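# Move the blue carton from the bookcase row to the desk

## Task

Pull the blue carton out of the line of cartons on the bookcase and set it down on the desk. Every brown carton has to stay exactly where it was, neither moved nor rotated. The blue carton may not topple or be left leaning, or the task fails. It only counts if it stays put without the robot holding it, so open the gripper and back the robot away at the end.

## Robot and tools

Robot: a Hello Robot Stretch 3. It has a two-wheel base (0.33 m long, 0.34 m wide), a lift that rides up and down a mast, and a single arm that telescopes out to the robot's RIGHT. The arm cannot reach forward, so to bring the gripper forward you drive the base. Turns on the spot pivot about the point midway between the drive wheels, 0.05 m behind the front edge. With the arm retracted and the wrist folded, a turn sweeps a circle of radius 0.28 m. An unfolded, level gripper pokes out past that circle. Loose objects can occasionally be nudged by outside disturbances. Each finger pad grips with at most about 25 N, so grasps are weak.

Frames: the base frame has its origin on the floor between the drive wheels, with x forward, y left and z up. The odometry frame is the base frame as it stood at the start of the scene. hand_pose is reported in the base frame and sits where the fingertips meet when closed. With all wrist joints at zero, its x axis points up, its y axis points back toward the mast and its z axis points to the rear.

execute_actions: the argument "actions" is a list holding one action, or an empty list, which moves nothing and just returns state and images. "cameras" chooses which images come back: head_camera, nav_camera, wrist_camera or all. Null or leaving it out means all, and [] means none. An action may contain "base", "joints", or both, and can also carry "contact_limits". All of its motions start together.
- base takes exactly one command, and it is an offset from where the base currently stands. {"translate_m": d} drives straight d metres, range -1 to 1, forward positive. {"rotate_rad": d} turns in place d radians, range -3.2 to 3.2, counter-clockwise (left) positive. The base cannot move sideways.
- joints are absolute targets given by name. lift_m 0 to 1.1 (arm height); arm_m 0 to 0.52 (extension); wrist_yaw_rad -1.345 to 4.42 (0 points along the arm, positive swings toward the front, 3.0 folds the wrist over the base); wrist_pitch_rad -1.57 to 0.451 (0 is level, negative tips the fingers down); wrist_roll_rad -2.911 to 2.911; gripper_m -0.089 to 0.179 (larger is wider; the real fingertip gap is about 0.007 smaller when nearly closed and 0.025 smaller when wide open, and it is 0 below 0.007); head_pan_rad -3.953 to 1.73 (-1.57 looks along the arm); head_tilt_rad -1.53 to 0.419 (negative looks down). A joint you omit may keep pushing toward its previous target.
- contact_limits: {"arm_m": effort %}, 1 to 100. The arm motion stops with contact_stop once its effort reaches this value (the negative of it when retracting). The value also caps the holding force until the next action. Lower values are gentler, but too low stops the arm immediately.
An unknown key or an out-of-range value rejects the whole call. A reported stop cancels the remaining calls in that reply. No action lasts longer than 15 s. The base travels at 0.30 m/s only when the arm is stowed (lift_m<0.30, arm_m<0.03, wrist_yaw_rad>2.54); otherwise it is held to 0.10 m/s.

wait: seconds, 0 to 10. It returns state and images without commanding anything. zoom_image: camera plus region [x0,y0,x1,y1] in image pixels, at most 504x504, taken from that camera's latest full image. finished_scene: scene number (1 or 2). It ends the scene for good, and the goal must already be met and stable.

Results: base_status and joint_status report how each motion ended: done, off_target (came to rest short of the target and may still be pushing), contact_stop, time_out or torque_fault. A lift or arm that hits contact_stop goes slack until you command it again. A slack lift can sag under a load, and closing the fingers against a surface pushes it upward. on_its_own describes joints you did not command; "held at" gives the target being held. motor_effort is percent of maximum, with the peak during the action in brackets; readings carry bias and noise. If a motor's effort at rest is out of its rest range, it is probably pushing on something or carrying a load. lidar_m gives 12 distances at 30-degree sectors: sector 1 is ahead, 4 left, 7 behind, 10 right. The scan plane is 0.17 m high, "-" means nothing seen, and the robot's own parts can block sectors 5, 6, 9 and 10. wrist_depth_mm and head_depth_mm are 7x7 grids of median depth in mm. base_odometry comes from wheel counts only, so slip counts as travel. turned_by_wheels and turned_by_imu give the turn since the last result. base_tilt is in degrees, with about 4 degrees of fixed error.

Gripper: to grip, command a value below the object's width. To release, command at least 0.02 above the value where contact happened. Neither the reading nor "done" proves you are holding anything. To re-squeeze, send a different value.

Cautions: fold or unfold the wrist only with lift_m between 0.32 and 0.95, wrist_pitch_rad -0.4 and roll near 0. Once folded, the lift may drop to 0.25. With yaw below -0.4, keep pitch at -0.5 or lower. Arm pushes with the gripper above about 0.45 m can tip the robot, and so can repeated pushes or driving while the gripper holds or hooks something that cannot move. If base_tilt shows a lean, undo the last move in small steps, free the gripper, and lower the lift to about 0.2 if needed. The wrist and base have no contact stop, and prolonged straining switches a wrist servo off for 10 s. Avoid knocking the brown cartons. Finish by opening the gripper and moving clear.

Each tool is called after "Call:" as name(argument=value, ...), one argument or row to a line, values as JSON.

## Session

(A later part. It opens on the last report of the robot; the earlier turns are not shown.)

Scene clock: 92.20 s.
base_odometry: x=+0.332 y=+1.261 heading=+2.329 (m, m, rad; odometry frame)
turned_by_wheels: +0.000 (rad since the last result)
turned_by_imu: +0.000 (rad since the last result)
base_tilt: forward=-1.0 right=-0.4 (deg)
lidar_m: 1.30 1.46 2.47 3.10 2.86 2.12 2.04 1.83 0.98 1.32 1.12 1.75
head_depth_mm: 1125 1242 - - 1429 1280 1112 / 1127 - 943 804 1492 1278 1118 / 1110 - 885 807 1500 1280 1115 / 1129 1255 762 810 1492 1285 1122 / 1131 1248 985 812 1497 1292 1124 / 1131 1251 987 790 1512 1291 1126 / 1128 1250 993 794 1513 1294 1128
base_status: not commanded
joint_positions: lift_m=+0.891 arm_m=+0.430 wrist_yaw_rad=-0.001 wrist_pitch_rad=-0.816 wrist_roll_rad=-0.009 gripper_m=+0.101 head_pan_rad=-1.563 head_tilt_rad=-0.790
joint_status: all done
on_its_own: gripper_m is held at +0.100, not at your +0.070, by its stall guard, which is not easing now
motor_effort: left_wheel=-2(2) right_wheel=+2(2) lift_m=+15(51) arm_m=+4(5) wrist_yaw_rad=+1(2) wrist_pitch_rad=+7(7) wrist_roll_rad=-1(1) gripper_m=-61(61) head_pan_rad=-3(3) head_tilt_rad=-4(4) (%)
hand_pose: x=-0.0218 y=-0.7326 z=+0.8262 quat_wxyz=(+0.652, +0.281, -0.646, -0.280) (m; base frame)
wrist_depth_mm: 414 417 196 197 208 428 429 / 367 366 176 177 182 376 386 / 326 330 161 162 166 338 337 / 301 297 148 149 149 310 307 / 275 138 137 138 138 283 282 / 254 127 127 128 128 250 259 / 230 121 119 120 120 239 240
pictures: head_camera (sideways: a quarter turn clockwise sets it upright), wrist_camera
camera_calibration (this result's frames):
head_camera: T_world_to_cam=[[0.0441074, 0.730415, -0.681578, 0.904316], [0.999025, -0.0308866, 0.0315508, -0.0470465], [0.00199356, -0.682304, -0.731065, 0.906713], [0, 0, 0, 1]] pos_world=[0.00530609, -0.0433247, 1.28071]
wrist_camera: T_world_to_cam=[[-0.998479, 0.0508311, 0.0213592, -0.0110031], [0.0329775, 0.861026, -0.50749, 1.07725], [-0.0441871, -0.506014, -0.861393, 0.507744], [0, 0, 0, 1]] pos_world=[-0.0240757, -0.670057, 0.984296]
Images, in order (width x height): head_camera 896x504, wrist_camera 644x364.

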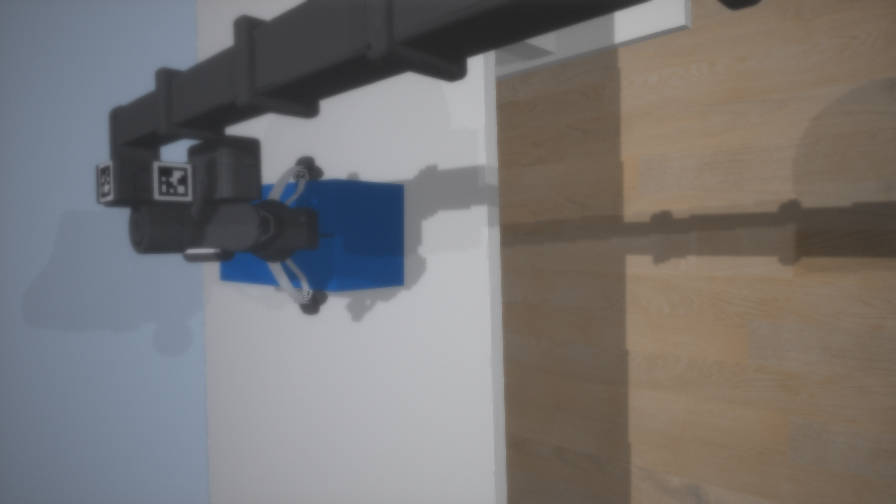

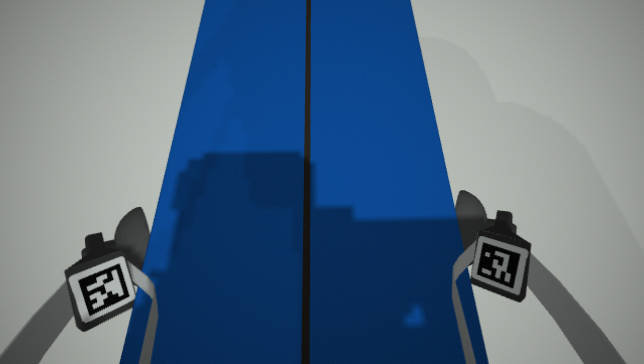

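Call:
execute_actions(
  actions=[
    {"joints":{"lift_m":0.874}},
  ],
  cameras=[],
)

Scene clock: 93.30 s.
base_odometry: x=+0.332 y=+1.261 heading=+2.329 (m, m, rad; odometry frame)
turned_by_wheels: +0.000 (rad since the last result)
turned_by_imu: +0.000 (rad since the last result)
base_tilt: forward=-0.9 right=-0.4 (deg)
lidar_m: 1.30 1.45 2.47 3.10 2.84 2.13 2.04 1.83 0.97 1.32 1.12 1.75
head_depth_mm: 1131 1233 - - 1425 1275 1113 / 1128 - 945 806 1497 1280 1116 / 1125 - 885 808 1503 1282 1123 / 1130 1227 773 811 1498 1286 1118 / 1133 1248 987 811 1501 1285 1126 / 1132 1251 989 791 1513 1291 1128 / 1132 1249 994 793 1513 1289 1130
base_status: not commanded
joint_positions: lift_m=+0.875 arm_m=+0.430 wrist_yaw_rad=-0.001 wrist_pitch_rad=-0.797 wrist_roll_rad=-0.006 gripper_m=+0.101 head_pan_rad=-1.563 head_tilt_rad=-0.790
joint_status: all done
on_its_own: gripper_m is held at +0.100, not at your +0.070, by its stall guard, which is not easing now
motor_effort: left_wheel=-4(4) right_wheel=+4(4) lift_m=+11(17) arm_m=+4(5) wrist_yaw_rad=+1(2) wrist_pitch_rad=-1(7) wrist_roll_rad=-3(3) gripper_m=-61(61) head_pan_rad=-3(3) head_tilt_rad=-5(5) (%)
hand_pose: x=-0.0218 y=-0.7365 z=+0.8134 quat_wxyz=(+0.654, +0.275, -0.649, -0.274) (m; base frame)
wrist_depth_mm: 402 408 215 211 400 417 421 / 357 354 185 186 195 370 371 / 320 318 167 167 171 323 328 / 290 290 151 152 152 295 293 / 264 143 138 139 139 272 267 / 245 127 127 128 128 237 247 / 219 120 118 118 118 223 228
pictures: none
No camera images: the call's "cameras" was empty. Leave "cameras" out to get every camera's image.

Call:
execute_actions(
  actions=[
    {"joints":{"gripper_m":0.17}},
  ],
  cameras=[],
)

Call:
wait(
  seconds=1,
)

Call:
execute_actions(
  actions=[
    {"joints":{"lift_m":0.95,"arm_m":0.2}},
  ],
  cameras=["head_camera"],
)

Scene clock: 94.73 s.
base_odometry: x=+0.332 y=+1.261 heading=+2.329 (m, m, rad; odometry frame)
turned_by_wheels: +0.000 (rad since the last result)
turned_by_imu: +0.000 (rad since the last result)
base_tilt: forward=-1.0 right=-0.4 (deg)
lidar_m: 1.30 1.45 2.48 3.10 2.84 2.12 2.04 1.83 0.97 1.32 1.13 1.74
head_depth_mm: 1131 1238 - - 1424 1278 1116 / 1129 - 943 804 1501 1281 1118 / 1133 - 886 806 1498 1285 1119 / 1132 1240 778 809 1503 1287 1124 / 1131 1246 986 812 1496 1288 1122 / 1132 1256 989 790 1506 1290 1123 / 1130 1254 995 794 1517 1291 1130
base_status: not commanded
joint_positions: lift_m=+0.875 arm_m=+0.430 wrist_yaw_rad=-0.001 wrist_pitch_rad=-0.801 wrist_roll_rad=-0.006 gripper_m=+0.156 head_pan_rad=-1.563 head_tilt_rad=-0.790
joint_status: gripper_m off_target (ended at +0.156, target +0.170)
motor_effort: left_wheel=-4(3) right_wheel=+3(4) lift_m=+14(13) arm_m=+4(4) wrist_yaw_rad=+0(2) wrist_pitch_rad=+1(1) wrist_roll_rad=-3(3) gripper_m=+100(99) head_pan_rad=-3(4) head_tilt_rad=-5(5) (%)
hand_pose: x=-0.0218 y=-0.7356 z=+0.8126 quat_wxyz=(+0.653, +0.276, -0.649, -0.276) (m; base frame)
wrist_depth_mm: 407 400 222 216 388 415 418 / 356 355 190 189 199 364 365 / 316 319 167 170 172 325 324 / 285 287 151 153 154 294 295 / 261 141 139 139 139 270 267 / 244 127 128 128 128 236 245 / 217 120 118 118 119 223 226
pictures: none
No camera images: the call's "cameras" was empty. Leave "cameras" out to get every camera's image.

Scene clock: 95.73 s.
base_odometry: x=+0.332 y=+1.261 heading=+2.329 (m, m, rad; odometry frame)
turned_by_wheels: +0.000 (rad since the last result)
turned_by_imu: +0.000 (rad since the last result)
base_tilt: forward=-1.0 right=-0.4 (deg)
lidar_m: 1.30 1.45 2.47 3.10 2.85 2.12 2.04 1.82 0.97 1.32 1.13 1.75
head_depth_mm: 1127 1233 - - 1426 1281 1113 / 1125 - 943 805 1498 1277 1118 / 1128 - 913 807 1496 1282 1118 / 1133 1241 776 805 1505 1285 1121 / 1131 1248 984 813 1506 1290 1128 / 1129 1251 987 791 1509 1295 1132 / 1128 1253 992 793 1516 1289 1123
base_status: not commanded
joint_positions: lift_m=+0.875 arm_m=+0.430 wrist_yaw_rad=-0.001 wrist_pitch_rad=-0.806 wrist_roll_rad=-0.007 gripper_m=+0.170 head_pan_rad=-1.563 head_tilt_rad=-0.790
joint_status: gripper_m off_target (ended at +0.156, target +0.170)
on_its_own: gripper_m moved +0.014 to your old target +0.170
motor_effort: left_wheel=-4(3) right_wheel=+3(4) lift_m=+14(13) arm_m=+4(4) wrist_yaw_rad=+1(2) wrist_pitch_rad=+3(1) wrist_roll_rad=-3(3) gripper_m=+0(99) head_pan_rad=-3(4) head_tilt_rad=-5(5) (%)
hand_pose: x=-0.0218 y=-0.7347 z=+0.8119 quat_wxyz=(+0.653, +0.278, -0.648, -0.277) (m; base frame)
wrist_depth_mm: 393 395 218 215 389 413 416 / 350 351 187 188 198 358 363 / 313 311 167 167 173 322 324 / 285 284 152 151 152 290 294 / 261 142 137 137 139 272 265 / - 126 127 127 127 235 245 / 218 119 117 118 118 221 226
wait: 1.00 s; at rest by 0.40 s
pictures: head_camera (sideways: a quarter turn clockwise sets it upright), nav_camera (sideways: a quarter turn counterclockwise sets it upright), wrist_camera
camera_calibration (this result's frames):
head_camera: T_world_to_cam=[[0.0441075, 0.730415, -0.681577, 0.904315], [0.999025, -0.0308867, 0.0315508, -0.0470465], [0.00199348, -0.682304, -0.731065, 0.906713], [0, 0, 0, 1]] pos_world=[0.00530608, -0.0433247, 1.28071]
nav_camera: T_world_to_cam=[[0.0350608, -0.689059, 0.723857, -0.900674], [-0.999324, -0.032208, 0.0177437, 0.0409389], [0.0110875, -0.72399, -0.689722, 0.856034], [0, 0, 0, 1]] pos_world=[0.0629984, 0.000460751, 1.24166]
wrist_camera: T_world_to_cam=[[-0.998421, 0.0528054, 0.0191695, -0.00736387], [0.0353551, 0.855821, -0.516063, 1.07495], [-0.0436565, -0.51457, -0.856336, 0.483952], [0, 0, 0, 1]] pos_world=[-0.0242297, -0.670551, 0.96931]
Images, in order (width x height): head_camera 896x504, nav_camera 672x504, wrist_camera 644x364.

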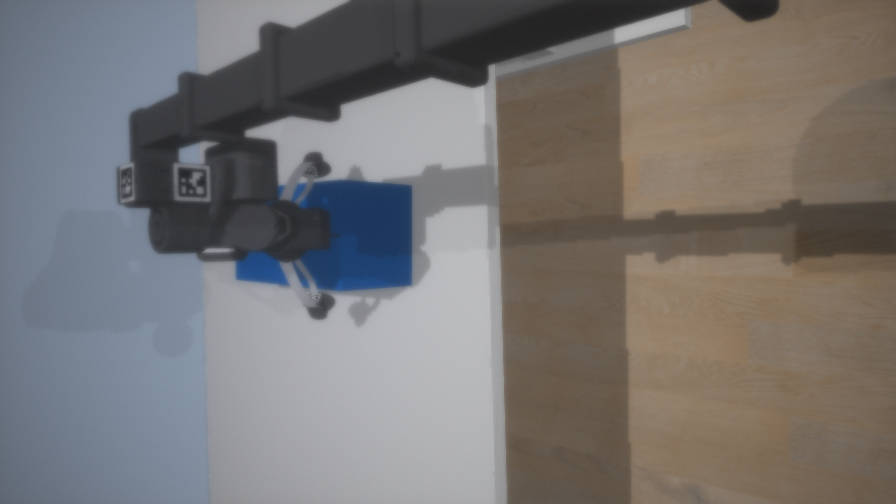

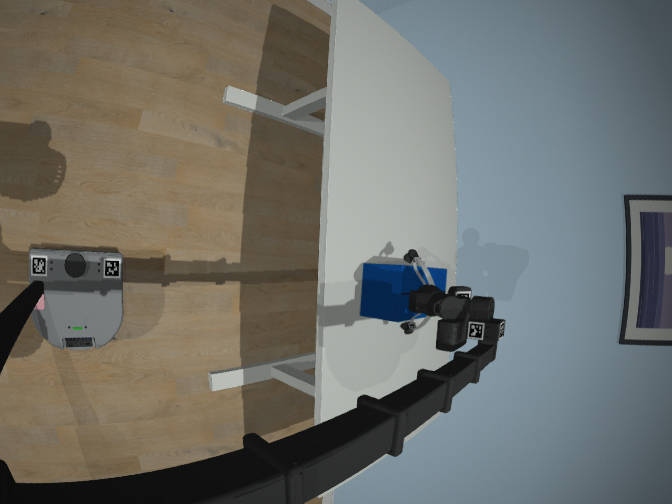

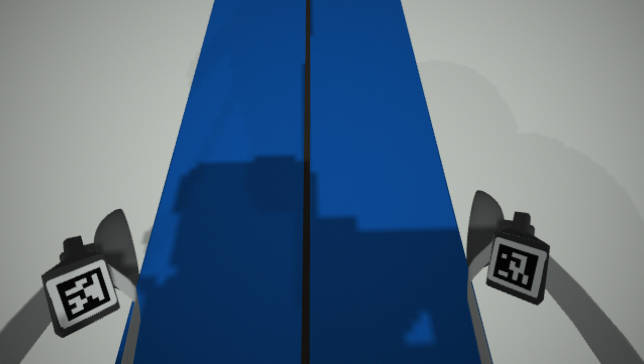

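Scene clock: 98.67 s.
base_odometry: x=+0.332 y=+1.261 heading=+2.329 (m, m, rad; odometry frame)
turned_by_wheels: +0.000 (rad since the last result)
turned_by_imu: +0.000 (rad since the last result)
base_tilt: forward=-1.0 right=-0.4 (deg)
lidar_m: 1.30 1.45 2.47 3.10 2.86 2.12 2.04 1.83 0.97 1.32 1.13 1.75
head_depth_mm: 1126 - - 801 1444 1279 1115 / 1127 - - 804 1496 1278 1117 / 1129 - - 786 1501 1285 1120 / 1130 1248 779 789 1498 1288 1123 / 1130 1253 985 799 1507 1285 1126 / 1127 1250 991 790 1511 1290 1130 / 1132 1250 993 793 1510 1295 1124
base_status: not commanded
joint_positions: lift_m=+0.949 arm_m=+0.200 wrist_yaw_rad=-0.001 wrist_pitch_rad=-0.807 wrist_roll_rad=-0.008 gripper_m=+0.170 head_pan_rad=-1.563 head_tilt_rad=-0.790
joint_status: all done
motor_effort: left_wheel=-4(4) right_wheel=+3(3) lift_m=+51(53) arm_m=-6(7) wrist_yaw_rad=+1(1) wrist_pitch_rad=+3(3) wrist_roll_rad=-2(3) gripper_m=+1(1) head_pan_rad=-3(3) head_tilt_rad=-5(5) (%)
hand_pose: x=-0.0218 y=-0.5051 z=+0.8863 quat_wxyz=(+0.653, +0.279, -0.647, -0.277) (m; base frame)
wrist_depth_mm: 510 517 509 333 524 526 534 / 450 455 436 296 467 476 468 / 408 422 396 312 412 420 420 / 370 368 368 369 374 378 378 / 337 339 336 338 341 351 348 / 316 317 325 937 954 971 - / 895 893 925 911 910 934 928
pictures: head_camera (sideways: a quarter turn clockwise sets it upright)
camera_calibration (this result's frames):
head_camera: T_world_to_cam=[[0.0441074, 0.730415, -0.681578, 0.904316], [0.999025, -0.0308866, 0.0315508, -0.0470465], [0.00199356, -0.682304, -0.731065, 0.906713], [0, 0, 0, 1]] pos_world=[0.00530609, -0.0433247, 1.28071]
Images, in order (width x height): head_camera 896x504.

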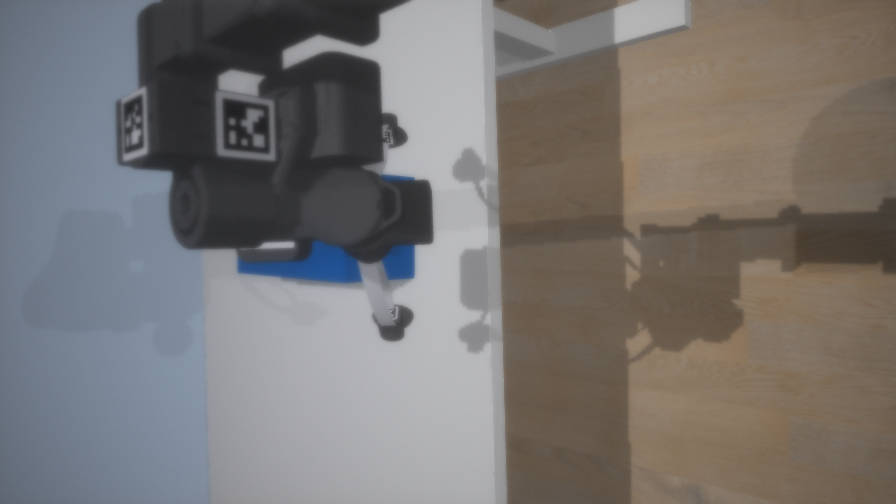

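Call:
finished_scene(
  scene=2,
)

The scene is finished: the task was done.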